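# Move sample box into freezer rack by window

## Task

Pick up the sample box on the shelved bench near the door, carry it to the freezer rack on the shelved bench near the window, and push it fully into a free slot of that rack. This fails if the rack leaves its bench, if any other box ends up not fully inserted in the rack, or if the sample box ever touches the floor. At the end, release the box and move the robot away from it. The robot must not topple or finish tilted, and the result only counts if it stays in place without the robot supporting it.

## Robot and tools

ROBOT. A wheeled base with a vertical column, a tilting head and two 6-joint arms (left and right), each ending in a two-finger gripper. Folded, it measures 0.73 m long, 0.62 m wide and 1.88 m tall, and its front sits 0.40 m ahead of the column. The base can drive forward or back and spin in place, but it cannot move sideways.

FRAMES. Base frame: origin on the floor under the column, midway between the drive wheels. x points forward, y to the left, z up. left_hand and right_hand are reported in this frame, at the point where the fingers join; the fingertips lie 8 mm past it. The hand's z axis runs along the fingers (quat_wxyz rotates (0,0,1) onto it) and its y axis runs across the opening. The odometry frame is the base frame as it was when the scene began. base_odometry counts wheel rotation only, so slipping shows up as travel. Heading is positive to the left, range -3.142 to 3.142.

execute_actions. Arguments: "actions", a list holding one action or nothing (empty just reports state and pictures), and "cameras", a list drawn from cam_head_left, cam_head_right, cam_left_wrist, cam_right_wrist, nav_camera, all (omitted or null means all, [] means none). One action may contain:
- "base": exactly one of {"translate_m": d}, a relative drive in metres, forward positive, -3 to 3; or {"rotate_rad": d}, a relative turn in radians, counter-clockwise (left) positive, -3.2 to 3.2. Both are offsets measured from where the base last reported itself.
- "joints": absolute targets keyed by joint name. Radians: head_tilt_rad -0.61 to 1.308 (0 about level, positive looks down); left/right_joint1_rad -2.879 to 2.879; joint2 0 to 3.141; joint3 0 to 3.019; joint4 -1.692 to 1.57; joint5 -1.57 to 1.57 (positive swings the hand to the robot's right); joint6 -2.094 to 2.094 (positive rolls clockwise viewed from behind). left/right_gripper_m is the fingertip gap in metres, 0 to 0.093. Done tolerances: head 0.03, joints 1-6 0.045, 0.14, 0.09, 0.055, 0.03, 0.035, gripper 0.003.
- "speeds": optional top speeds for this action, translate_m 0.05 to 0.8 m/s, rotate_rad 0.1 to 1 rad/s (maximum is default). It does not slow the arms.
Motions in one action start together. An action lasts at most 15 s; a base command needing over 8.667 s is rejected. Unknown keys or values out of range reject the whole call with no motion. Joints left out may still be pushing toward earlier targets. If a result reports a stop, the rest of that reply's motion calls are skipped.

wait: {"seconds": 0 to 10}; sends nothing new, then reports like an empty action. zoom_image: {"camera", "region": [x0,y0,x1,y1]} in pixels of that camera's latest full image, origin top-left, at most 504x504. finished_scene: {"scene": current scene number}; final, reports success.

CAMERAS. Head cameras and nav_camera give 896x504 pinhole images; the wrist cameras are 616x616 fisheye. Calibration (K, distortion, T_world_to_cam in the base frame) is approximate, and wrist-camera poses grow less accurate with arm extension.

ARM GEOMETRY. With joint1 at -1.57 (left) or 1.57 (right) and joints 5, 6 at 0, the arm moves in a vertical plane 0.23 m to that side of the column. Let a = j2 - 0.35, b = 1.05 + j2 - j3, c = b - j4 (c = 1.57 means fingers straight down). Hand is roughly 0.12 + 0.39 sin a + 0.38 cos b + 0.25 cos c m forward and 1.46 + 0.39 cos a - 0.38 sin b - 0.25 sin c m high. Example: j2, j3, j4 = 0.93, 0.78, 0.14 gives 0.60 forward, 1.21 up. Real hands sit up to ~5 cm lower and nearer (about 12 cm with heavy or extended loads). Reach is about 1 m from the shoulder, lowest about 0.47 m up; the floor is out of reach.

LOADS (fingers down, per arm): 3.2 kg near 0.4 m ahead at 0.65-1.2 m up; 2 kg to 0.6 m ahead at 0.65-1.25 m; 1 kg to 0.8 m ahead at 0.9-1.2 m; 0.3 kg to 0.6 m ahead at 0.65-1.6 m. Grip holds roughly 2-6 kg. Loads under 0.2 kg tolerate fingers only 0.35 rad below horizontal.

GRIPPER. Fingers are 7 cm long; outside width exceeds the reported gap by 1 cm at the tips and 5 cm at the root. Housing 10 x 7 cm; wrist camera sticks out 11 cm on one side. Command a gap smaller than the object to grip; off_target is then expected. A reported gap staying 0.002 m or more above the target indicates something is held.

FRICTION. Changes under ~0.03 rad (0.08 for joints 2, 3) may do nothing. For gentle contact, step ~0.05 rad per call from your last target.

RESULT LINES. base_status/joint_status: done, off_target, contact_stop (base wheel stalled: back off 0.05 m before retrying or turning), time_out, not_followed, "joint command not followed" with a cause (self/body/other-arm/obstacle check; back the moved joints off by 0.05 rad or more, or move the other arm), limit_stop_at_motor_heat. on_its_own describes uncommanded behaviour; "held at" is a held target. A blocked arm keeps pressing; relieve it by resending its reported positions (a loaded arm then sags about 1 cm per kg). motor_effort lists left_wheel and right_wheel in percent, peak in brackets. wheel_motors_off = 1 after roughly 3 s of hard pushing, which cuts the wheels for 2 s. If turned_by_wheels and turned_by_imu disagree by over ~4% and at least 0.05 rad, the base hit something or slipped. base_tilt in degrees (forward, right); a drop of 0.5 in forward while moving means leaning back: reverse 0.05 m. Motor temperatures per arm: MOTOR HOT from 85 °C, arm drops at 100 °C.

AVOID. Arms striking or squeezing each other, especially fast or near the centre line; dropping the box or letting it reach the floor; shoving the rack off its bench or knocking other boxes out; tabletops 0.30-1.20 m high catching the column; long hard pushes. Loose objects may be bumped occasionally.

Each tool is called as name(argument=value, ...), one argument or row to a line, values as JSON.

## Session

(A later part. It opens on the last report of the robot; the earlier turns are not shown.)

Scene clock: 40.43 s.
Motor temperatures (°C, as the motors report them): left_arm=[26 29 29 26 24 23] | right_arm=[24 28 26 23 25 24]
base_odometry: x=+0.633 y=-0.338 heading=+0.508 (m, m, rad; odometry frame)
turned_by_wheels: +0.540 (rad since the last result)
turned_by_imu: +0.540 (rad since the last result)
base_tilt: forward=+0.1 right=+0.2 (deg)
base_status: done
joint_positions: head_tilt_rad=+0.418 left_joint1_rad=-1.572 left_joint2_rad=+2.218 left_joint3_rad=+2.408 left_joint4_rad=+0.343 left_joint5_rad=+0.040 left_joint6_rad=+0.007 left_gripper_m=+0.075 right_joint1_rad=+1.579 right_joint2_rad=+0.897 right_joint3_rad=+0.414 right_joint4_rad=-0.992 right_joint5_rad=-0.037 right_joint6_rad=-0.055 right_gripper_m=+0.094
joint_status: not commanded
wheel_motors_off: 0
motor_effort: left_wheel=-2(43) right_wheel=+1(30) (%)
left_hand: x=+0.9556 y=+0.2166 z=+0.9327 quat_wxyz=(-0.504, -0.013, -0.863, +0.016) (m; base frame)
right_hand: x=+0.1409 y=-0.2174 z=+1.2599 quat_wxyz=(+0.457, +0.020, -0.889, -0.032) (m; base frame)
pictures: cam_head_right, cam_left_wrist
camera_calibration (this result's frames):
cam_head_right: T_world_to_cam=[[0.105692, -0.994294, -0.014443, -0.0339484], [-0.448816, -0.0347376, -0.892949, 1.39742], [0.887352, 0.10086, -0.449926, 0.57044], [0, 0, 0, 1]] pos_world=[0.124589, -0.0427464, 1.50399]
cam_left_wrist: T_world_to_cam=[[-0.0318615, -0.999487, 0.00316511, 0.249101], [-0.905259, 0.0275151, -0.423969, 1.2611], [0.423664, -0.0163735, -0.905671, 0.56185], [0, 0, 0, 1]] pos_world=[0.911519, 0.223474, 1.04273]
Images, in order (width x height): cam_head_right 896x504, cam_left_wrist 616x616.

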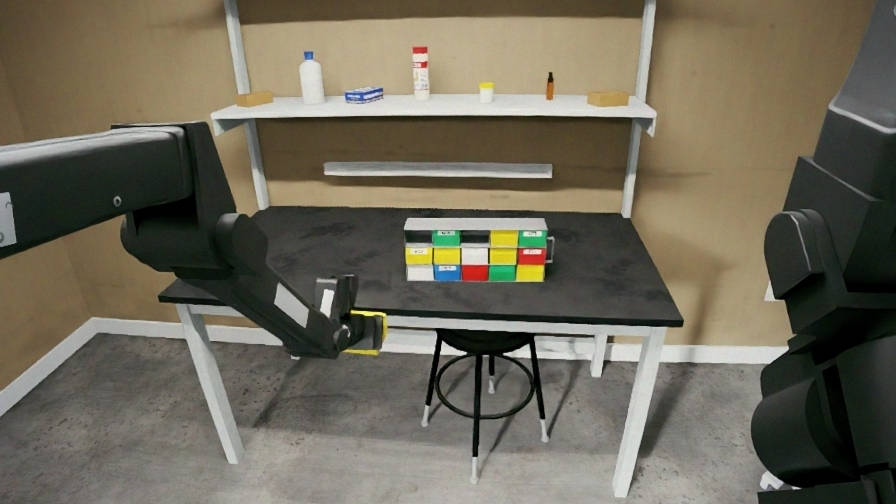

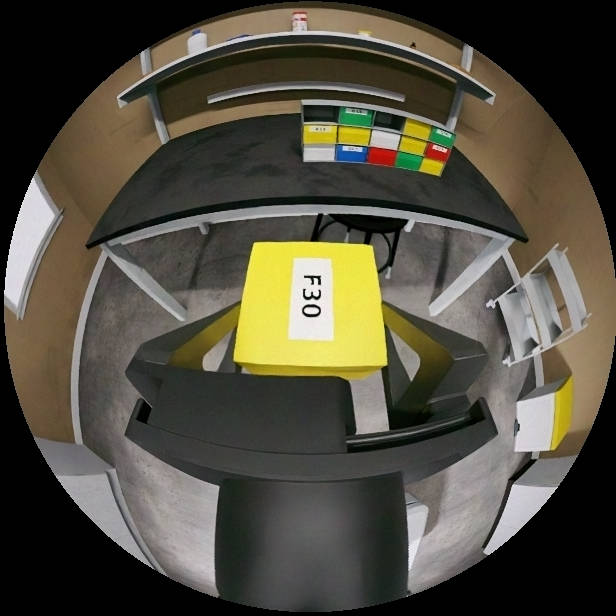

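execute_actions(
  actions=[
    {"base":{"rotate_rad":-0.16}},
  ],
  cameras=[],
)

execute_actions(
  actions=[
    {"base":{"translate_m":0.25}},
  ],
  cameras=[],
)

execute_actions(
  actions=[
    {"base":{"rotate_rad":0.16}},
  ],
  cameras=["cam_head_right","cam_left_wrist"],
)

Scene clock: 43.37 s.
Motor temperatures (°C, as the motors report them): left_arm=[26 29 29 26 24 23] | right_arm=[24 28 26 23 25 24]
base_odometry: x=+0.633 y=-0.338 heading=+0.348 (m, m, rad; odometry frame)
turned_by_wheels: -0.160 (rad since the last result)
turned_by_imu: -0.161 (rad since the last result)
base_tilt: forward=+0.0 right=+0.2 (deg)
base_status: done
joint_positions: head_tilt_rad=+0.418 left_joint1_rad=-1.567 left_joint2_rad=+2.218 left_joint3_rad=+2.408 left_joint4_rad=+0.343 left_joint5_rad=+0.040 left_joint6_rad=+0.007 left_gripper_m=+0.075 right_joint1_rad=+1.579 right_joint2_rad=+0.897 right_joint3_rad=+0.414 right_joint4_rad=-0.992 right_joint5_rad=-0.037 right_joint6_rad=-0.055 right_gripper_m=+0.094
joint_status: not commanded
wheel_motors_off: 0
motor_effort: left_wheel=+3(26) right_wheel=-4(22) (%)
left_hand: x=+0.9556 y=+0.2206 z=+0.9327 quat_wxyz=(-0.504, -0.013, -0.863, +0.014) (m; base frame)
right_hand: x=+0.1409 y=-0.2174 z=+1.2599 quat_wxyz=(+0.457, +0.020, -0.889, -0.032) (m; base frame)
pictures: none
No camera images: the call's "cameras" was empty. Leave "cameras" out to get every camera's image.

Scene clock: 45.20 s.
Motor temperatures (°C, as the motors report them): left_arm=[26 29 29 26 24 23] | right_arm=[24 28 26 23 25 24]
base_odometry: x=+0.868 y=-0.252 heading=+0.350 (m, m, rad; odometry frame)
turned_by_wheels: +0.002 (rad since the last result)
turned_by_imu: +0.001 (rad since the last result)
base_tilt: forward=+0.0 right=+0.2 (deg)
base_status: done
joint_positions: head_tilt_rad=+0.418 left_joint1_rad=-1.569 left_joint2_rad=+2.218 left_joint3_rad=+2.408 left_joint4_rad=+0.343 left_joint5_rad=+0.040 left_joint6_rad=+0.007 left_gripper_m=+0.075 right_joint1_rad=+1.579 right_joint2_rad=+0.897 right_joint3_rad=+0.413 right_joint4_rad=-0.992 right_joint5_rad=-0.037 right_joint6_rad=-0.055 right_gripper_m=+0.094
joint_status: not commanded
wheel_motors_off: 0
motor_effort: left_wheel=+1(54) right_wheel=-2(47) (%)
left_hand: x=+0.9556 y=+0.2196 z=+0.9327 quat_wxyz=(-0.504, -0.013, -0.863, +0.014) (m; base frame)
right_hand: x=+0.1405 y=-0.2174 z=+1.2600 quat_wxyz=(+0.457, +0.020, -0.889, -0.032) (m; base frame)
pictures: none
No camera images: the call's "cameras" was empty. Leave "cameras" out to get every camera's image.

Scene clock: 46.73 s.
Motor temperatures (°C, as the motors report them): left_arm=[26 30 29 26 24 23] | right_arm=[24 28 26 23 25 24]
base_odometry: x=+0.868 y=-0.252 heading=+0.509 (m, m, rad; odometry frame)
turned_by_wheels: +0.159 (rad since the last result)
turned_by_imu: +0.158 (rad since the last result)
base_tilt: forward=+0.1 right=+0.2 (deg)
base_status: done
joint_positions: head_tilt_rad=+0.418 left_joint1_rad=-1.573 left_joint2_rad=+2.218 left_joint3_rad=+2.408 left_joint4_rad=+0.343 left_joint5_rad=+0.040 left_joint6_rad=+0.007 left_gripper_m=+0.075 right_joint1_rad=+1.579 right_joint2_rad=+0.897 right_joint3_rad=+0.413 right_joint4_rad=-0.992 right_joint5_rad=-0.037 right_joint6_rad=-0.055 right_gripper_m=+0.094
joint_status: not commanded
wheel_motors_off: 0
motor_effort: left_wheel=-1(41) right_wheel=+1(30) (%)
left_hand: x=+0.9556 y=+0.2159 z=+0.9327 quat_wxyz=(-0.504, -0.013, -0.863, +0.016) (m; base frame)
right_hand: x=+0.1405 y=-0.2174 z=+1.2600 quat_wxyz=(+0.457, +0.020, -0.889, -0.032) (m; base frame)
pictures: cam_head_right, cam_left_wrist
camera_calibration (this result's frames):
cam_head_right: T_world_to_cam=[[0.105692, -0.994294, -0.0144402, -0.0339528], [-0.448792, -0.0347376, -0.892961, 1.39743], [0.887364, 0.10086, -0.449902, 0.570403], [0, 0, 0, 1]] pos_world=[0.12459, -0.0427464, 1.50399]
cam_left_wrist: T_world_to_cam=[[-0.0322427, -0.999473, 0.0038255, 0.248167], [-0.905248, 0.0275803, -0.423987, 1.26111], [0.423658, -0.0171335, -0.90566, 0.562005], [0, 0, 0, 1]] pos_world=[0.911518, 0.222883, 1.04273]
Images, in order (width x height): cam_head_right 896x504, cam_left_wrist 616x616.

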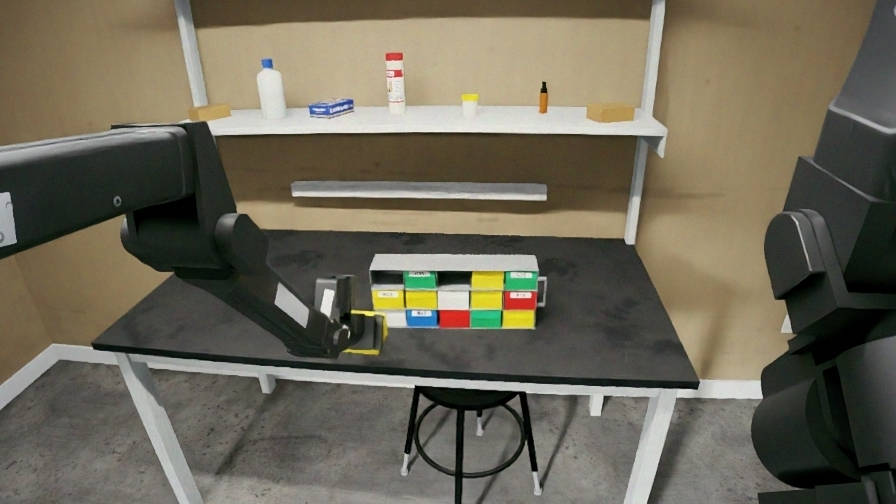

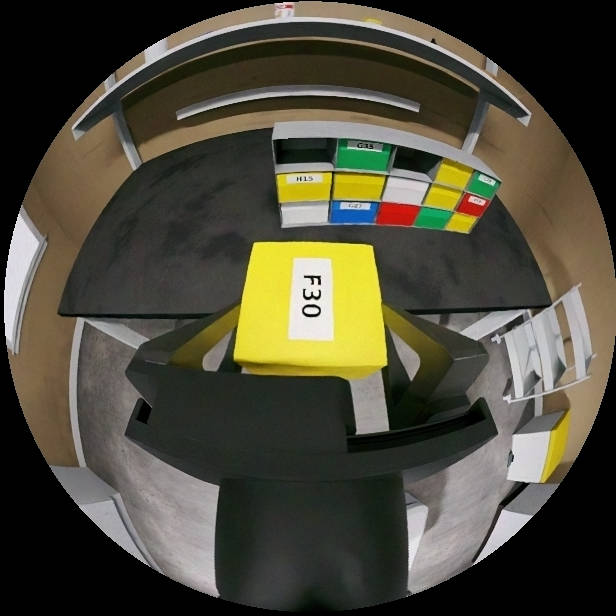

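execute_actions(
  actions=[
    {"base":{"translate_m":0.12},"speeds":{"translate_m":0.15}},
  ],
  cameras=["cam_head_right","cam_left_wrist"],
)

Scene clock: 48.40 s.
Motor temperatures (°C, as the motors report them): left_arm=[26 30 30 26 24 23] | right_arm=[24 28 26 23 25 24]
base_odometry: x=+0.973 y=-0.194 heading=+0.510 (m, m, rad; odometry frame)
turned_by_wheels: +0.001 (rad since the last result)
turned_by_imu: +0.001 (rad since the last result)
base_tilt: forward=+0.1 right=+0.2 (deg)
base_status: done
joint_positions: head_tilt_rad=+0.418 left_joint1_rad=-1.572 left_joint2_rad=+2.218 left_joint3_rad=+2.408 left_joint4_rad=+0.343 left_joint5_rad=+0.040 left_joint6_rad=+0.007 left_gripper_m=+0.075 right_joint1_rad=+1.579 right_joint2_rad=+0.897 right_joint3_rad=+0.413 right_joint4_rad=-0.992 right_joint5_rad=-0.037 right_joint6_rad=-0.055 right_gripper_m=+0.094
joint_status: not commanded
wheel_motors_off: 0
motor_effort: left_wheel=+0(48) right_wheel=-2(37) (%)
left_hand: x=+0.9556 y=+0.2169 z=+0.9327 quat_wxyz=(-0.504, -0.013, -0.863, +0.016) (m; base frame)
right_hand: x=+0.1405 y=-0.2174 z=+1.2600 quat_wxyz=(+0.457, +0.020, -0.889, -0.032) (m; base frame)
pictures: cam_head_right, cam_left_wrist
camera_calibration (this result's frames):
cam_head_right: T_world_to_cam=[[0.105693, -0.994294, -0.0144401, -0.0339529], [-0.448791, -0.0347376, -0.892961, 1.39743], [0.887364, 0.10086, -0.449902, 0.570402], [0, 0, 0, 1]] pos_world=[0.12459, -0.0427464, 1.50399]
cam_left_wrist: T_world_to_cam=[[-0.0316708, -0.999494, 0.00283491, 0.249568], [-0.905264, 0.0274825, -0.42396, 1.26109], [0.423667, -0.0159935, -0.905677, 0.561772], [0, 0, 0, 1]] pos_world=[0.911519, 0.223769, 1.04273]
Images, in order (width x height): cam_head_right 896x504, cam_left_wrist 616x616.

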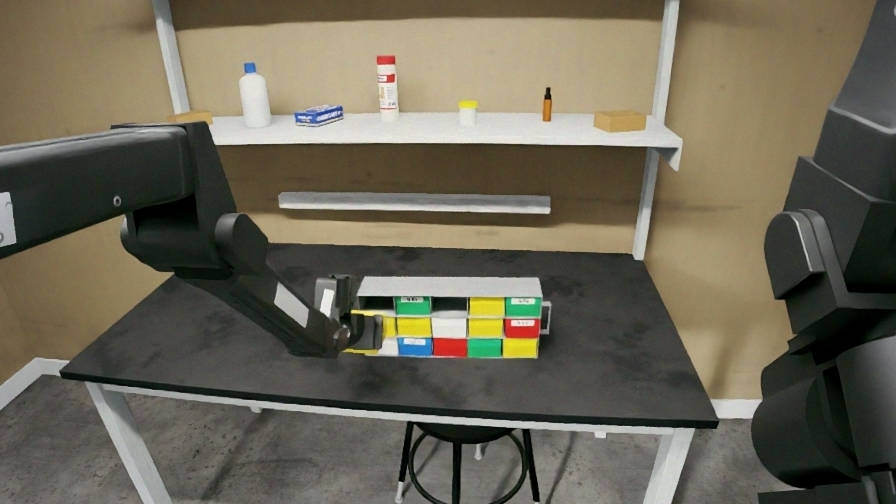

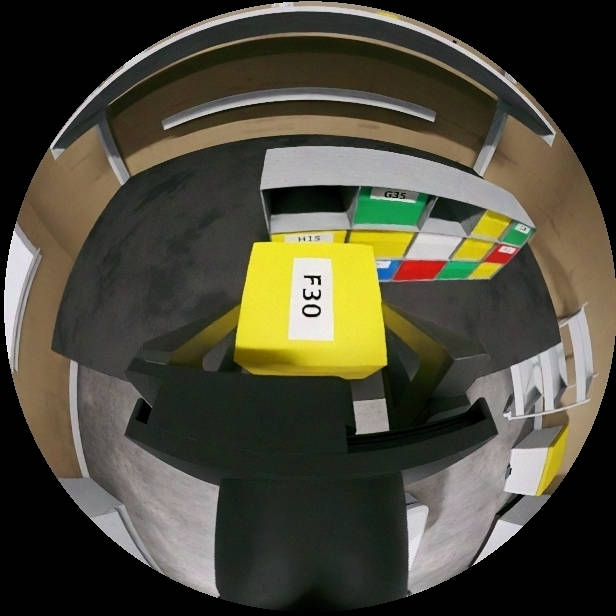

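execute_actions(
  actions=[
    {"base":{"translate_m":0.085},"speeds":{"translate_m":0.05}},
  ],
  cameras=["cam_head_right","cam_left_wrist"],
)

Scene clock: 51.03 s.
Motor temperatures (°C, as the motors report them): left_arm=[26 30 30 26 24 23] | right_arm=[24 28 26 23 25 24]
base_odometry: x=+1.047 y=-0.152 heading=+0.511 (m, m, rad; odometry frame)
turned_by_wheels: +0.001 (rad since the last result)
turned_by_imu: +0.001 (rad since the last result)
base_tilt: forward=+0.0 right=+0.2 (deg)
base_status: done
joint_positions: head_tilt_rad=+0.418 left_joint1_rad=-1.570 left_joint2_rad=+2.218 left_joint3_rad=+2.408 left_joint4_rad=+0.341 left_joint5_rad=+0.038 left_joint6_rad=+0.004 left_gripper_m=+0.075 right_joint1_rad=+1.579 right_joint2_rad=+0.897 right_joint3_rad=+0.411 right_joint4_rad=-0.992 right_joint5_rad=-0.037 right_joint6_rad=-0.055 right_gripper_m=+0.094
joint_status: not commanded
wheel_motors_off: 0
motor_effort: left_wheel=+1(36) right_wheel=-3(33) (%)
left_hand: x=+0.9553 y=+0.2186 z=+0.9322 quat_wxyz=(-0.503, -0.011, -0.864, +0.015) (m; base frame)
right_hand: x=+0.1395 y=-0.2174 z=+1.2604 quat_wxyz=(+0.458, +0.020, -0.888, -0.032) (m; base frame)
pictures: cam_head_right, cam_left_wrist
camera_calibration (this result's frames):
cam_head_right: T_world_to_cam=[[0.105693, -0.994294, -0.0144401, -0.033953], [-0.448791, -0.0347376, -0.892961, 1.39743], [0.887365, 0.10086, -0.449901, 0.570401], [0, 0, 0, 1]] pos_world=[0.12459, -0.0427464, 1.50399]
cam_left_wrist: T_world_to_cam=[[-0.0277409, -0.99961, 0.00329975, 0.247086], [-0.906383, 0.0237613, -0.421789, 1.26045], [0.421546, -0.0146916, -0.906688, 0.564137], [0, 0, 0, 1]] pos_world=[0.911497, 0.225327, 1.04233]
Images, in order (width x height): cam_head_right 896x504, cam_left_wrist 616x616.

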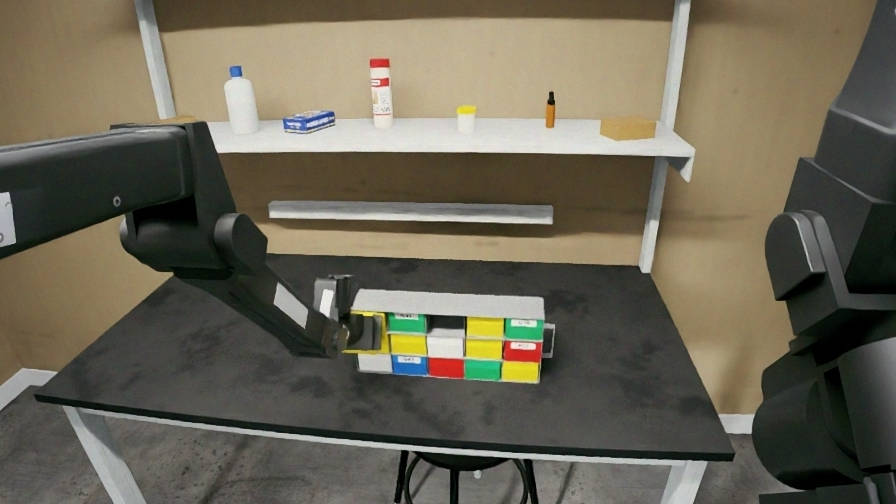

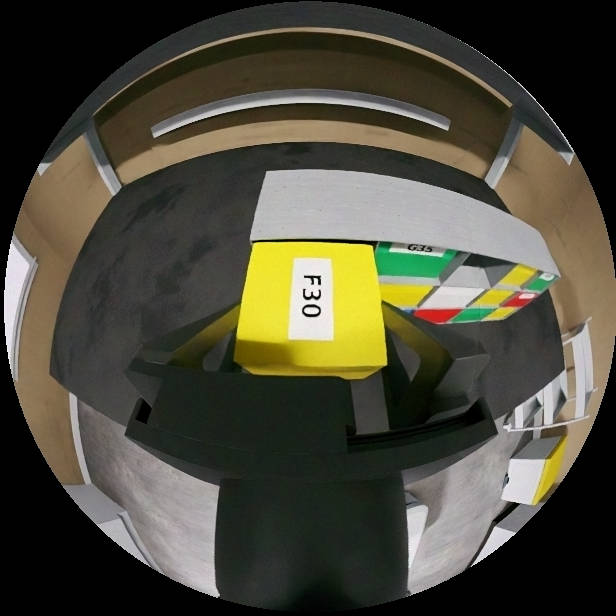

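execute_actions(
  actions=[
    {"base":{"translate_m":-0.03},"joints":{"left_joint4_rad":0.30,"left_joint1_rad":-1.6}},
  ],
  cameras=["cam_left_wrist"],
)

Scene clock: 52.10 s.
Motor temperatures (°C, as the motors report them): left_arm=[26 30 30 26 24 23] | right_arm=[24 28 26 23 25 24]
base_odometry: x=+1.021 y=-0.167 heading=+0.510 (m, m, rad; odometry frame)
turned_by_wheels: +0.000 (rad since the last result)
turned_by_imu: +0.000 (rad since the last result)
base_tilt: forward=+0.1 right=+0.2 (deg)
base_status: done
joint_positions: head_tilt_rad=+0.418 left_joint1_rad=-1.603 left_joint2_rad=+2.216 left_joint3_rad=+2.408 left_joint4_rad=+0.309 left_joint5_rad=+0.038 left_joint6_rad=+0.004 left_gripper_m=+0.075 right_joint1_rad=+1.579 right_joint2_rad=+0.897 right_joint3_rad=+0.410 right_joint4_rad=-0.992 right_joint5_rad=-0.037 right_joint6_rad=-0.055 right_gripper_m=+0.094
joint_status: all done
wheel_motors_off: 0
motor_effort: left_wheel=+0(31) right_wheel=-3(32) (%)
left_hand: x=+0.9516 y=+0.1893 z=+0.9270 quat_wxyz=(-0.490, -0.011, -0.871, +0.032) (m; base frame)
right_hand: x=+0.1385 y=-0.2174 z=+1.2607 quat_wxyz=(+0.459, +0.020, -0.888, -0.032) (m; base frame)
pictures: cam_left_wrist
camera_calibration (this result's frames):
cam_left_wrist: T_world_to_cam=[[-0.043998, -0.998501, 0.0325521, 0.20581], [-0.91856, 0.0276205, -0.394315, 1.24094], [0.392825, -0.0472501, -0.918399, 0.60488], [0, 0, 0, 1]] pos_world=[0.911323, 0.199807, 1.03814]
Images, in order (width x height): cam_left_wrist 616x616.

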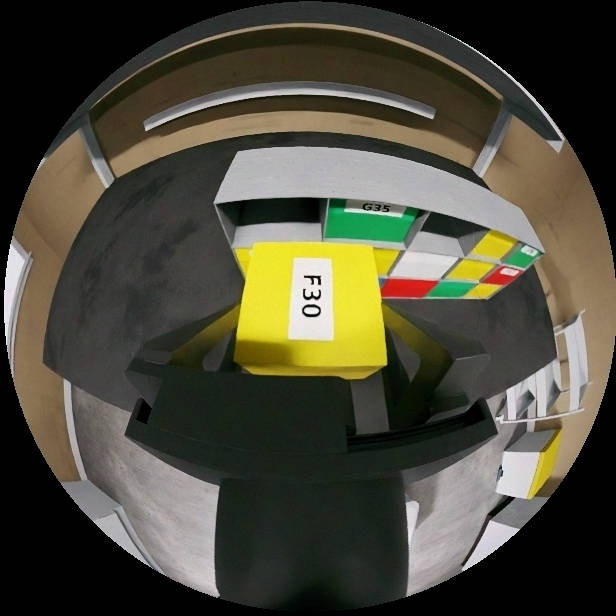

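Too far (3 cm). Return.

execute_actions(
  actions=[
    {"joints":{"left_joint1_rad":-1.572}},
  ],
  cameras=["cam_left_wrist"],
)

execute_actions(
  actions=[
    {"base":{"translate_m":0.06},"speeds":{"translate_m":0.05}},
  ],
  cameras=["cam_left_wrist"],
)

Scene clock: 52.97 s.
Motor temperatures (°C, as the motors report them): left_arm=[26 30 30 26 24 23] | right_arm=[24 28 26 23 25 24]
base_odometry: x=+1.021 y=-0.167 heading=+0.510 (m, m, rad; odometry frame)
turned_by_wheels: +0.000 (rad since the last result)
turned_by_imu: +0.000 (rad since the last result)
base_tilt: forward=+0.1 right=+0.2 (deg)
base_status: not commanded
joint_positions: head_tilt_rad=+0.418 left_joint1_rad=-1.568 left_joint2_rad=+2.216 left_joint3_rad=+2.408 left_joint4_rad=+0.309 left_joint5_rad=+0.039 left_joint6_rad=+0.004 left_gripper_m=+0.075 right_joint1_rad=+1.579 right_joint2_rad=+0.897 right_joint3_rad=+0.410 right_joint4_rad=-0.992 right_joint5_rad=-0.037 right_joint6_rad=-0.055 right_gripper_m=+0.094
joint_status: all done
wheel_motors_off: 0
motor_effort: left_wheel=+0(0) right_wheel=-1(0) (%)
left_hand: x=+0.9519 y=+0.2202 z=+0.9264 quat_wxyz=(-0.490, -0.011, -0.872, +0.014) (m; base frame)
right_hand: x=+0.1385 y=-0.2174 z=+1.2607 quat_wxyz=(+0.459, +0.020, -0.888, -0.032) (m; base frame)
pictures: cam_left_wrist
camera_calibration (this result's frames):
cam_left_wrist: T_world_to_cam=[[-0.0273067, -0.999623, 0.00291013, 0.248539], [-0.918989, 0.0239583, -0.393555, 1.24068], [0.393337, -0.0134211, -0.919296, 0.598545], [0, 0, 0, 1]] pos_world=[0.911526, 0.226754, 1.03779]
Images, in order (width x height): cam_left_wrist 616x616.

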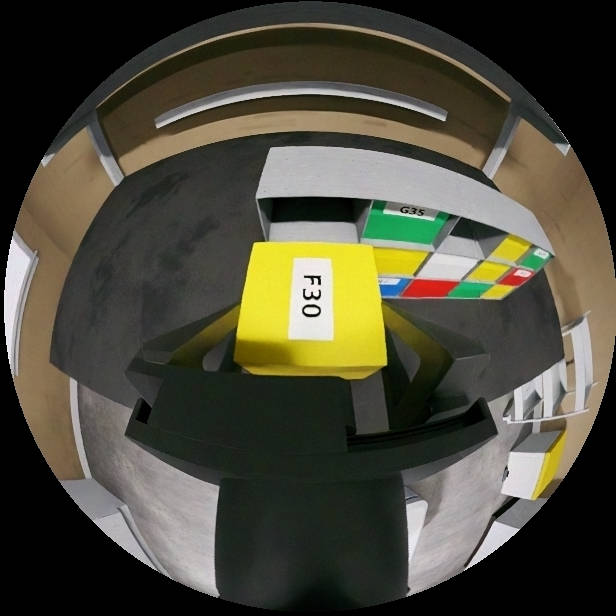

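Scene clock: 54.93 s.
Motor temperatures (°C, as the motors report them): left_arm=[26 31 30 26 24 23] | right_arm=[24 28 26 23 25 24]
base_odometry: x=+1.073 y=-0.138 heading=+0.511 (m, m, rad; odometry frame)
turned_by_wheels: +0.001 (rad since the last result)
turned_by_imu: +0.000 (rad since the last result)
base_tilt: forward=+0.0 right=+0.2 (deg)
base_status: done
joint_positions: head_tilt_rad=+0.418 left_joint1_rad=-1.569 left_joint2_rad=+2.216 left_joint3_rad=+2.408 left_joint4_rad=+0.302 left_joint5_rad=+0.039 left_joint6_rad=+0.004 left_gripper_m=+0.075 right_joint1_rad=+1.579 right_joint2_rad=+0.897 right_joint3_rad=+0.411 right_joint4_rad=-0.992 right_joint5_rad=-0.037 right_joint6_rad=-0.055 right_gripper_m=+0.094
joint_status: not commanded
wheel_motors_off: 0
motor_effort: left_wheel=+0(33) right_wheel=+1(29) (%)
left_hand: x=+0.9511 y=+0.2195 z=+0.9250 quat_wxyz=(-0.487, -0.011, -0.873, +0.015) (m; base frame)
right_hand: x=+0.1395 y=-0.2174 z=+1.2604 quat_wxyz=(+0.458, +0.020, -0.888, -0.032) (m; base frame)
pictures: cam_left_wrist
camera_calibration (this result's frames):
cam_left_wrist: T_world_to_cam=[[-0.027454, -0.999615, 0.00408041, 0.246895], [-0.921523, 0.0237271, -0.387598, 1.23634], [0.387352, -0.0144013, -0.92182, 0.605861], [0, 0, 0, 1]] pos_world=[0.911416, 0.22619, 1.03669]
Images, in order (width x height): cam_left_wrist 616x616.

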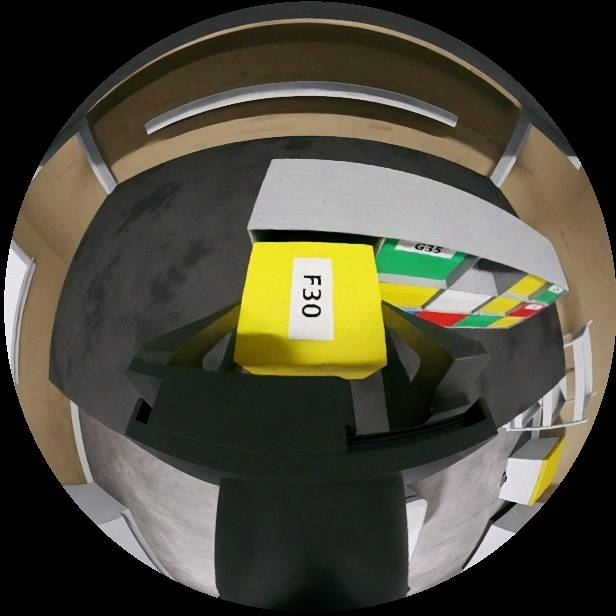

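execute_actions(
  actions=[
    {"base":{"translate_m":-0.03}},
  ],
  cameras=[],
)

execute_actions(
  actions=[
    {"base":{"rotate_rad":-0.012}},
  ],
  cameras=["cam_left_wrist"],
)

execute_actions(
  actions=[
    {"base":{"translate_m":0.05},"speeds":{"translate_m":0.05}},
  ],
  cameras=["cam_left_wrist","cam_head_right"],
)

Scene clock: 56.07 s.
Motor temperatures (°C, as the motors report them): left_arm=[26 31 30 26 24 23] | right_arm=[24 28 26 23 25 24]
base_odometry: x=+1.047 y=-0.152 heading=+0.511 (m, m, rad; odometry frame)
turned_by_wheels: +0.000 (rad since the last result)
turned_by_imu: +0.000 (rad since the last result)
base_tilt: forward=+0.1 right=+0.2 (deg)
base_status: done
joint_positions: head_tilt_rad=+0.418 left_joint1_rad=-1.569 left_joint2_rad=+2.216 left_joint3_rad=+2.408 left_joint4_rad=+0.302 left_joint5_rad=+0.039 left_joint6_rad=+0.004 left_gripper_m=+0.075 right_joint1_rad=+1.579 right_joint2_rad=+0.897 right_joint3_rad=+0.410 right_joint4_rad=-0.992 right_joint5_rad=-0.037 right_joint6_rad=-0.055 right_gripper_m=+0.094
joint_status: not commanded
wheel_motors_off: 0
motor_effort: left_wheel=+1(31) right_wheel=-1(30) (%)
left_hand: x=+0.9511 y=+0.2195 z=+0.9250 quat_wxyz=(-0.487, -0.011, -0.873, +0.015) (m; base frame)
right_hand: x=+0.1385 y=-0.2174 z=+1.2607 quat_wxyz=(+0.459, +0.020, -0.888, -0.032) (m; base frame)
pictures: none
No camera images: the call's "cameras" was empty. Leave "cameras" out to get every camera's image.

Scene clock: 56.67 s.
Motor temperatures (°C, as the motors report them): left_arm=[26 31 30 26 24 23] | right_arm=[24 28 26 23 25 24]
base_odometry: x=+1.047 y=-0.152 heading=+0.500 (m, m, rad; odometry frame)
turned_by_wheels: -0.011 (rad since the last result)
turned_by_imu: -0.011 (rad since the last result)
base_tilt: forward=+0.0 right=+0.1 (deg)
base_status: done
joint_positions: head_tilt_rad=+0.418 left_joint1_rad=-1.573 left_joint2_rad=+2.216 left_joint3_rad=+2.408 left_joint4_rad=+0.302 left_joint5_rad=+0.039 left_joint6_rad=+0.004 left_gripper_m=+0.075 right_joint1_rad=+1.579 right_joint2_rad=+0.897 right_joint3_rad=+0.410 right_joint4_rad=-0.992 right_joint5_rad=-0.037 right_joint6_rad=-0.055 right_gripper_m=+0.094
joint_status: not commanded
wheel_motors_off: 0
motor_effort: left_wheel=+1(33) right_wheel=-3(29) (%)
left_hand: x=+0.9511 y=+0.2157 z=+0.9250 quat_wxyz=(-0.487, -0.011, -0.873, +0.017) (m; base frame)
right_hand: x=+0.1385 y=-0.2174 z=+1.2607 quat_wxyz=(+0.459, +0.020, -0.888, -0.032) (m; base frame)
pictures: cam_left_wrist
camera_calibration (this result's frames):
cam_left_wrist: T_world_to_cam=[[-0.0295512, -0.999534, 0.00771291, 0.241754], [-0.921473, 0.0242518, -0.387685, 1.23635], [0.387317, -0.0185638, -0.92176, 0.606713], [0, 0, 0, 1]] pos_world=[0.911415, 0.222921, 1.03669]
Images, in order (width x height): cam_left_wrist 616x616.

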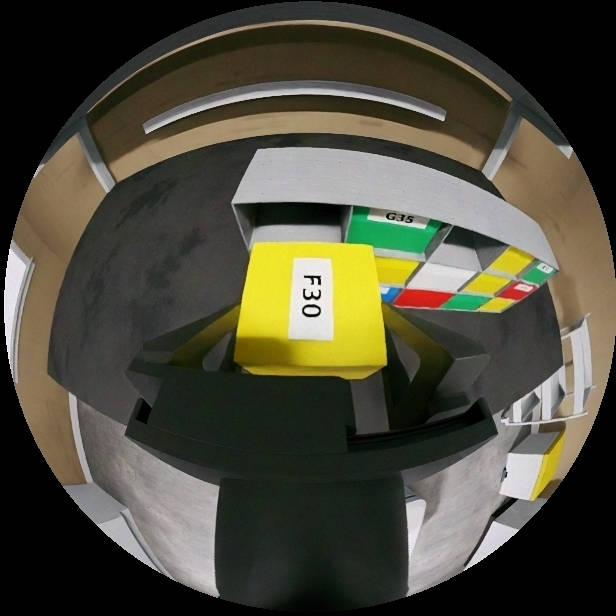

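Scene clock: 58.43 s.
Motor temperatures (°C, as the motors report them): left_arm=[26 31 30 26 24 23] | right_arm=[24 28 26 23 25 24]
base_odometry: x=+1.091 y=-0.128 heading=+0.499 (m, m, rad; odometry frame)
turned_by_wheels: -0.001 (rad since the last result)
turned_by_imu: -0.001 (rad since the last result)
base_tilt: forward=+0.1 right=+0.2 (deg)
base_status: done
joint_positions: head_tilt_rad=+0.418 left_joint1_rad=-1.572 left_joint2_rad=+2.217 left_joint3_rad=+2.408 left_joint4_rad=+0.301 left_joint5_rad=+0.041 left_joint6_rad=+0.004 left_gripper_m=+0.075 right_joint1_rad=+1.579 right_joint2_rad=+0.897 right_joint3_rad=+0.411 right_joint4_rad=-0.992 right_joint5_rad=-0.037 right_joint6_rad=-0.055 right_gripper_m=+0.094
joint_status: not commanded
wheel_motors_off: 0
motor_effort: left_wheel=+0(36) right_wheel=+2(32) (%)
left_hand: x=+0.9505 y=+0.2161 z=+0.9242 quat_wxyz=(-0.486, -0.012, -0.874, +0.018) (m; base frame)
right_hand: x=+0.1395 y=-0.2174 z=+1.2604 quat_wxyz=(+0.458, +0.020, -0.888, -0.032) (m; base frame)
pictures: cam_head_right, cam_left_wrist
camera_calibration (this result's frames):
cam_head_right: T_world_to_cam=[[0.105693, -0.994294, -0.0144399, -0.0339533], [-0.448789, -0.0347376, -0.892962, 1.39744], [0.887365, 0.10086, -0.4499, 0.570399], [0, 0, 0, 1]] pos_world=[0.12459, -0.0427464, 1.50399]
cam_left_wrist: T_world_to_cam=[[-0.0307792, -0.999493, 0.00811148, 0.242889], [-0.922179, 0.0252662, -0.385937, 1.23432], [0.385536, -0.0193591, -0.92249, 0.608676], [0, 0, 0, 1]] pos_world=[0.911075, 0.223363, 1.0359]
Images, in order (width x height): cam_head_right 896x504, cam_left_wrist 616x616.

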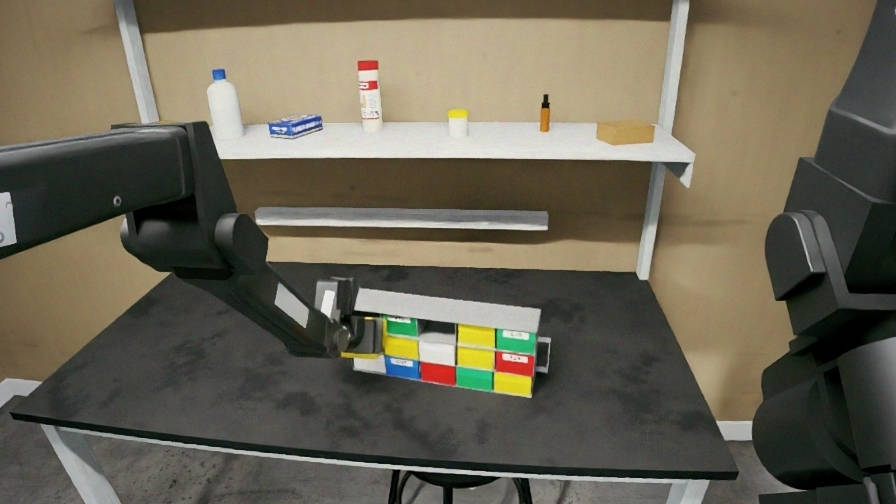

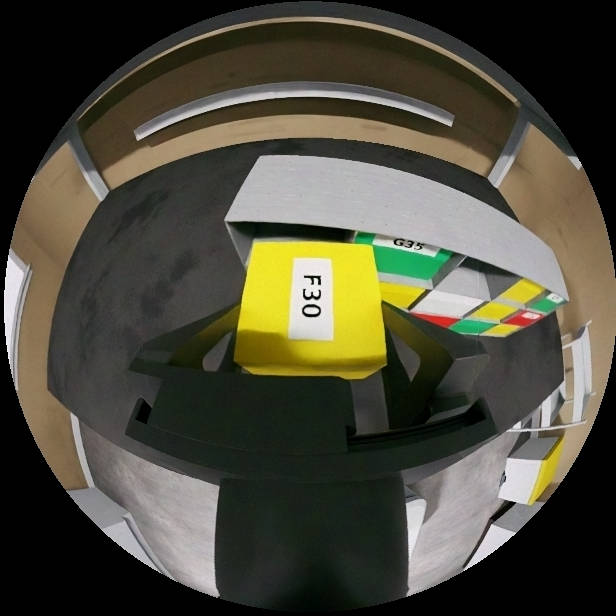

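execute_actions(
  actions=[
    {"base":{"translate_m":-0.1}},
  ],
  cameras=[],
)

execute_actions(
  actions=[
    {"base":{"rotate_rad":-0.6}},
  ],
  cameras=[],
)

execute_actions(
  actions=[
    {"base":{"translate_m":-0.57}},
  ],
  cameras=[],
)

execute_actions(
  actions=[
    {"base":{"rotate_rad":0.4}},
  ],
  cameras=[],
)

execute_actions(
  actions=[
    {"base":{"translate_m":0.42}},
  ],
  cameras=["cam_left_wrist","cam_head_right"],
)

Scene clock: 60.13 s.
Motor temperatures (°C, as the motors report them): left_arm=[26 31 30 26 24 23] | right_arm=[24 28 26 23 25 24]
base_odometry: x=+1.003 y=-0.176 heading=+0.500 (m, m, rad; odometry frame)
turned_by_wheels: +0.001 (rad since the last result)
turned_by_imu: +0.001 (rad since the last result)
base_tilt: forward=+0.0 right=+0.2 (deg)
base_status: done
joint_positions: head_tilt_rad=+0.418 left_joint1_rad=-1.572 left_joint2_rad=+2.217 left_joint3_rad=+2.408 left_joint4_rad=+0.301 left_joint5_rad=+0.041 left_joint6_rad=+0.004 left_gripper_m=+0.075 right_joint1_rad=+1.579 right_joint2_rad=+0.897 right_joint3_rad=+0.408 right_joint4_rad=-0.992 right_joint5_rad=-0.037 right_joint6_rad=-0.055 right_gripper_m=+0.094
joint_status: not commanded
wheel_motors_off: 0
motor_effort: left_wheel=+1(40) right_wheel=+0(44) (%)
left_hand: x=+0.9505 y=+0.2161 z=+0.9242 quat_wxyz=(-0.486, -0.012, -0.874, +0.018) (m; base frame)
right_hand: x=+0.1375 y=-0.2174 z=+1.2611 quat_wxyz=(+0.460, +0.020, -0.887, -0.032) (m; base frame)
pictures: none
No camera images: the call's "cameras" was empty. Leave "cameras" out to get every camera's image.

Scene clock: 62.40 s.
Motor temperatures (°C, as the motors report them): left_arm=[26 31 30 26 24 23] | right_arm=[24 28 26 23 25 24]
base_odometry: x=+1.003 y=-0.176 heading=-0.100 (m, m, rad; odometry frame)
turned_by_wheels: -0.600 (rad since the last result)
turned_by_imu: -0.600 (rad since the last result)
base_tilt: forward=+0.0 right=+0.2 (deg)
base_status: done
joint_positions: head_tilt_rad=+0.418 left_joint1_rad=-1.571 left_joint2_rad=+2.217 left_joint3_rad=+2.408 left_joint4_rad=+0.301 left_joint5_rad=+0.041 left_joint6_rad=+0.004 left_gripper_m=+0.075 right_joint1_rad=+1.579 right_joint2_rad=+0.897 right_joint3_rad=+0.408 right_joint4_rad=-0.992 right_joint5_rad=-0.037 right_joint6_rad=-0.055 right_gripper_m=+0.094
joint_status: not commanded
wheel_motors_off: 0
motor_effort: left_wheel=+2(30) right_wheel=-2(43) (%)
left_hand: x=+0.9505 y=+0.2178 z=+0.9241 quat_wxyz=(-0.486, -0.012, -0.874, +0.017) (m; base frame)
right_hand: x=+0.1377 y=-0.2174 z=+1.2610 quat_wxyz=(+0.460, +0.020, -0.887, -0.032) (m; base frame)
pictures: none
No camera images: the call's "cameras" was empty. Leave "cameras" out to get every camera's image.

Scene clock: 64.90 s.
Motor temperatures (°C, as the motors report them): left_arm=[26 31 31 26 24 23] | right_arm=[24 28 26 23 25 24]
base_odometry: x=+0.436 y=-0.119 heading=-0.100 (m, m, rad; odometry frame)
turned_by_wheels: +0.000 (rad since the last result)
turned_by_imu: +0.000 (rad since the last result)
base_tilt: forward=+0.0 right=+0.2 (deg)
base_status: done
joint_positions: head_tilt_rad=+0.418 left_joint1_rad=-1.571 left_joint2_rad=+2.217 left_joint3_rad=+2.408 left_joint4_rad=+0.301 left_joint5_rad=+0.041 left_joint6_rad=+0.004 left_gripper_m=+0.075 right_joint1_rad=+1.579 right_joint2_rad=+0.897 right_joint3_rad=+0.408 right_joint4_rad=-0.992 right_joint5_rad=-0.037 right_joint6_rad=-0.055 right_gripper_m=+0.094
joint_status: not commanded
wheel_motors_off: 0
motor_effort: left_wheel=+0(44) right_wheel=+0(48) (%)
left_hand: x=+0.9505 y=+0.2178 z=+0.9241 quat_wxyz=(-0.486, -0.012, -0.874, +0.017) (m; base frame)
right_hand: x=+0.1375 y=-0.2174 z=+1.2611 quat_wxyz=(+0.460, +0.020, -0.887, -0.032) (m; base frame)
pictures: none
No camera images: the call's "cameras" was empty. Leave "cameras" out to get every camera's image.

Scene clock: 66.87 s.
Motor temperatures (°C, as the motors report them): left_arm=[26 31 31 26 24 23] | right_arm=[24 28 26 23 25 24]
base_odometry: x=+0.436 y=-0.119 heading=+0.299 (m, m, rad; odometry frame)
turned_by_wheels: +0.399 (rad since the last result)
turned_by_imu: +0.398 (rad since the last result)
base_tilt: forward=+0.0 right=+0.2 (deg)
base_status: done
joint_positions: head_tilt_rad=+0.418 left_joint1_rad=-1.574 left_joint2_rad=+2.217 left_joint3_rad=+2.408 left_joint4_rad=+0.301 left_joint5_rad=+0.040 left_joint6_rad=+0.004 left_gripper_m=+0.075 right_joint1_rad=+1.579 right_joint2_rad=+0.897 right_joint3_rad=+0.409 right_joint4_rad=-0.992 right_joint5_rad=-0.037 right_joint6_rad=-0.055 right_gripper_m=+0.094
joint_status: not commanded
wheel_motors_off: 0
motor_effort: left_wheel=+0(31) right_wheel=+2(41) (%)
left_hand: x=+0.9505 y=+0.2145 z=+0.9242 quat_wxyz=(-0.486, -0.011, -0.874, +0.018) (m; base frame)
right_hand: x=+0.1383 y=-0.2174 z=+1.2608 quat_wxyz=(+0.459, +0.020, -0.888, -0.032) (m; base frame)
pictures: none
No camera images: the call's "cameras" was empty. Leave "cameras" out to get every camera's image.

Scene clock: 69.03 s.
Motor temperatures (°C, as the motors report them): left_arm=[26 32 31 26 24 23] | right_arm=[24 28 26 23 25 24]
base_odometry: x=+0.837 y=+0.005 heading=+0.300 (m, m, rad; odometry frame)
turned_by_wheels: +0.000 (rad since the last result)
turned_by_imu: +0.000 (rad since the last result)
base_tilt: forward=+0.1 right=+0.2 (deg)
base_status: done
joint_positions: head_tilt_rad=+0.418 left_joint1_rad=-1.574 left_joint2_rad=+2.217 left_joint3_rad=+2.408 left_joint4_rad=+0.301 left_joint5_rad=+0.040 left_joint6_rad=+0.004 left_gripper_m=+0.075 right_joint1_rad=+1.579 right_joint2_rad=+0.897 right_joint3_rad=+0.414 right_joint4_rad=-0.992 right_joint5_rad=-0.037 right_joint6_rad=-0.055 right_gripper_m=+0.094
joint_status: not commanded
wheel_motors_off: 0
motor_effort: left_wheel=+1(46) right_wheel=+1(49) (%)
left_hand: x=+0.9507 y=+0.2149 z=+0.9245 quat_wxyz=(-0.486, -0.011, -0.874, +0.018) (m; base frame)
right_hand: x=+0.1411 y=-0.2174 z=+1.2598 quat_wxyz=(+0.457, +0.020, -0.889, -0.032) (m; base frame)
pictures: cam_head_right, cam_left_wrist
camera_calibration (this result's frames):
cam_head_right: T_world_to_cam=[[0.105693, -0.994294, -0.0144344, -0.0339618], [-0.448743, -0.0347376, -0.892986, 1.39747], [0.887389, 0.10086, -0.449854, 0.570327], [0, 0, 0, 1]] pos_world=[0.124592, -0.0427464, 1.50399]
cam_left_wrist: T_world_to_cam=[[-0.0308961, -0.999482, 0.00901914, 0.240928], [-0.922029, 0.0250159, -0.386311, 1.23492], [0.385885, -0.0202514, -0.922325, 0.608582], [0, 0, 0, 1]] pos_world=[0.911234, 0.222235, 1.0362]
Images, in order (width x height): cam_head_right 896x504, cam_left_wrist 616x616.

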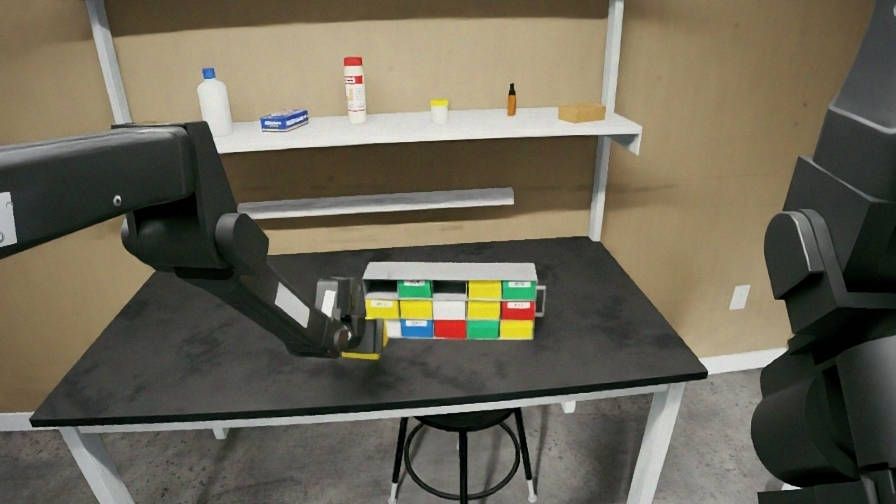

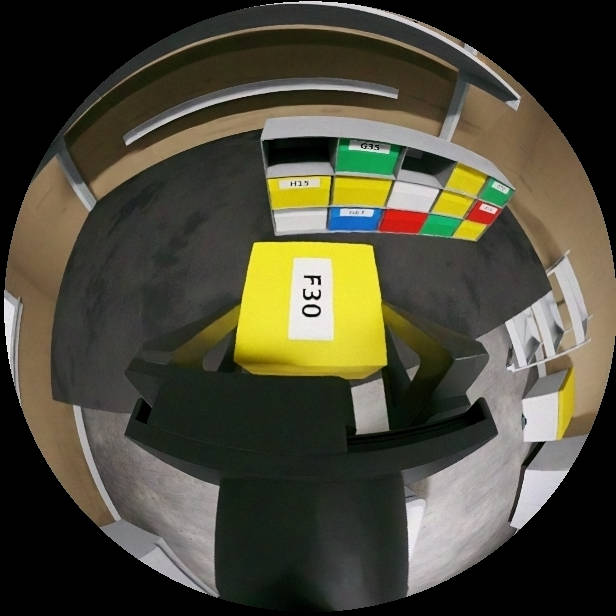

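Well aligned. Approach.

execute_actions(
  actions=[
    {"base":{"translate_m":0.11},"speeds":{"translate_m":0.1}},
  ],
  cameras=["cam_left_wrist"],
)

Scene clock: 71.03 s.
Motor temperatures (°C, as the motors report them): left_arm=[26 32 31 26 24 23] | right_arm=[24 28 26 23 25 24]
base_odometry: x=+0.943 y=+0.037 heading=+0.300 (m, m, rad; odometry frame)
turned_by_wheels: +0.000 (rad since the last result)
turned_by_imu: +0.000 (rad since the last result)
base_tilt: forward=+0.0 right=+0.2 (deg)
base_status: done
joint_positions: head_tilt_rad=+0.418 left_joint1_rad=-1.574 left_joint2_rad=+2.217 left_joint3_rad=+2.408 left_joint4_rad=+0.301 left_joint5_rad=+0.040 left_joint6_rad=+0.004 left_gripper_m=+0.075 right_joint1_rad=+1.579 right_joint2_rad=+0.897 right_joint3_rad=+0.411 right_joint4_rad=-0.992 right_joint5_rad=-0.037 right_joint6_rad=-0.055 right_gripper_m=+0.094
joint_status: not commanded
wheel_motors_off: 0
motor_effort: left_wheel=+0(34) right_wheel=+1(31) (%)
left_hand: x=+0.9507 y=+0.2149 z=+0.9245 quat_wxyz=(-0.486, -0.011, -0.874, +0.018) (m; base frame)
right_hand: x=+0.1395 y=-0.2174 z=+1.2604 quat_wxyz=(+0.458, +0.020, -0.888, -0.032) (m; base frame)
pictures: cam_left_wrist
camera_calibration (this result's frames):
cam_left_wrist: T_world_to_cam=[[-0.0308961, -0.999482, 0.00901914, 0.240928], [-0.922029, 0.0250159, -0.386311, 1.23492], [0.385885, -0.0202514, -0.922325, 0.608582], [0, 0, 0, 1]] pos_world=[0.911234, 0.222235, 1.0362]
Images, in order (width x height): cam_left_wrist 616x616.

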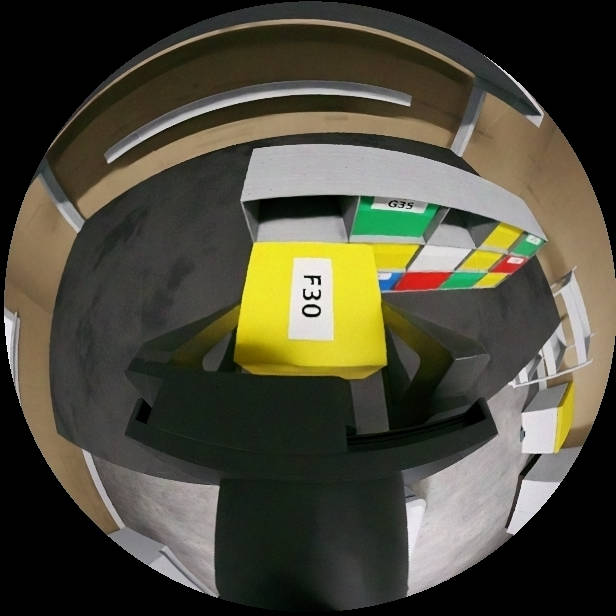

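execute_actions(
  actions=[
    {"base":{"rotate_rad":0.005}},
  ],
  cameras=["cam_left_wrist"],
)

Scene clock: 71.67 s.
Motor temperatures (°C, as the motors report them): left_arm=[26 32 31 26 24 23] | right_arm=[24 28 26 23 25 24]
base_odometry: x=+0.943 y=+0.037 heading=+0.303 (m, m, rad; odometry frame)
turned_by_wheels: +0.003 (rad since the last result)
turned_by_imu: +0.003 (rad since the last result)
base_tilt: forward=+0.1 right=+0.2 (deg)
base_status: done
joint_positions: head_tilt_rad=+0.418 left_joint1_rad=-1.572 left_joint2_rad=+2.217 left_joint3_rad=+2.408 left_joint4_rad=+0.301 left_joint5_rad=+0.040 left_joint6_rad=+0.004 left_gripper_m=+0.075 right_joint1_rad=+1.579 right_joint2_rad=+0.897 right_joint3_rad=+0.411 right_joint4_rad=-0.992 right_joint5_rad=-0.037 right_joint6_rad=-0.055 right_gripper_m=+0.094
joint_status: not commanded
wheel_motors_off: 0
motor_effort: left_wheel=-1(28) right_wheel=+0(28) (%)
left_hand: x=+0.9507 y=+0.2166 z=+0.9245 quat_wxyz=(-0.486, -0.011, -0.874, +0.017) (m; base frame)
right_hand: x=+0.1395 y=-0.2174 z=+1.2604 quat_wxyz=(+0.458, +0.020, -0.888, -0.032) (m; base frame)
pictures: cam_left_wrist
camera_calibration (this result's frames):
cam_left_wrist: T_world_to_cam=[[-0.0299429, -0.999524, 0.00736812, 0.243265], [-0.922053, 0.0247747, -0.38627, 1.23492], [0.385904, -0.0183598, -0.922356, 0.608201], [0, 0, 0, 1]] pos_world=[0.911236, 0.223721, 1.0362]
Images, in order (width x height): cam_left_wrist 616x616.

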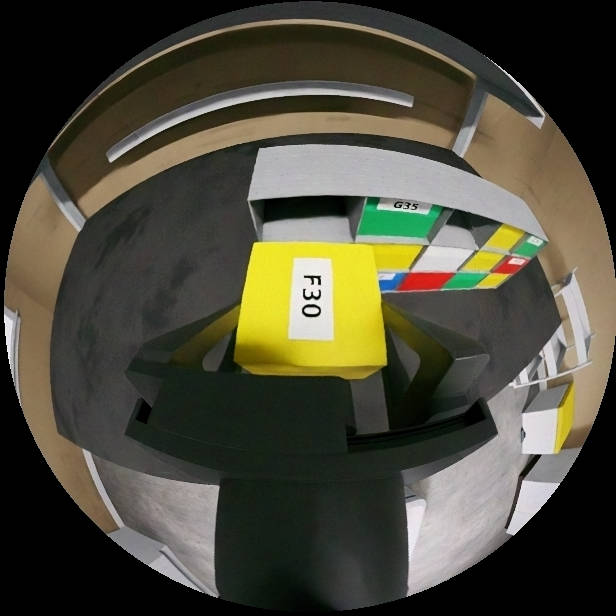

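execute_actions(
  actions=[
    {"base":{"translate_m":0.05},"speeds":{"translate_m":0.05}},
  ],
  cameras=["cam_left_wrist"],
)

Scene clock: 73.50 s.
Motor temperatures (°C, as the motors report them): left_arm=[26 32 31 26 24 23] | right_arm=[24 28 26 23 25 24]
base_odometry: x=+0.990 y=+0.052 heading=+0.304 (m, m, rad; odometry frame)
turned_by_wheels: +0.001 (rad since the last result)
turned_by_imu: +0.001 (rad since the last result)
base_tilt: forward=+0.0 right=+0.2 (deg)
base_status: done
joint_positions: head_tilt_rad=+0.418 left_joint1_rad=-1.571 left_joint2_rad=+2.217 left_joint3_rad=+2.408 left_joint4_rad=+0.300 left_joint5_rad=+0.037 left_joint6_rad=+0.003 left_gripper_m=+0.075 right_joint1_rad=+1.579 right_joint2_rad=+0.897 right_joint3_rad=+0.411 right_joint4_rad=-0.992 right_joint5_rad=-0.037 right_joint6_rad=-0.055 right_gripper_m=+0.094
joint_status: not commanded
wheel_motors_off: 0
motor_effort: left_wheel=+1(30) right_wheel=-1(34) (%)
left_hand: x=+0.9506 y=+0.2176 z=+0.9243 quat_wxyz=(-0.486, -0.010, -0.874, +0.016) (m; base frame)
right_hand: x=+0.1395 y=-0.2174 z=+1.2604 quat_wxyz=(+0.458, +0.020, -0.888, -0.032) (m; base frame)
pictures: cam_left_wrist
camera_calibration (this result's frames):
cam_left_wrist: T_world_to_cam=[[-0.0270099, -0.999614, 0.00649564, 0.242378], [-0.922434, 0.0224194, -0.385503, 1.23491], [0.385208, -0.0164042, -0.922684, 0.608632], [0, 0, 0, 1]] pos_world=[0.911222, 0.224582, 1.03606]
Images, in order (width x height): cam_left_wrist 616x616.

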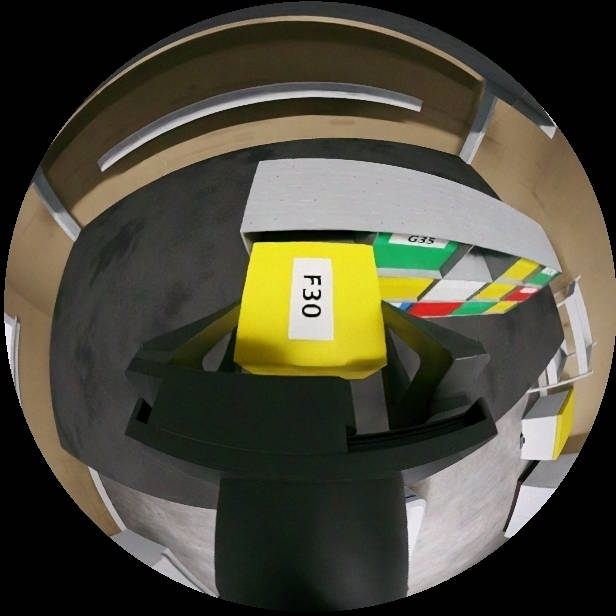

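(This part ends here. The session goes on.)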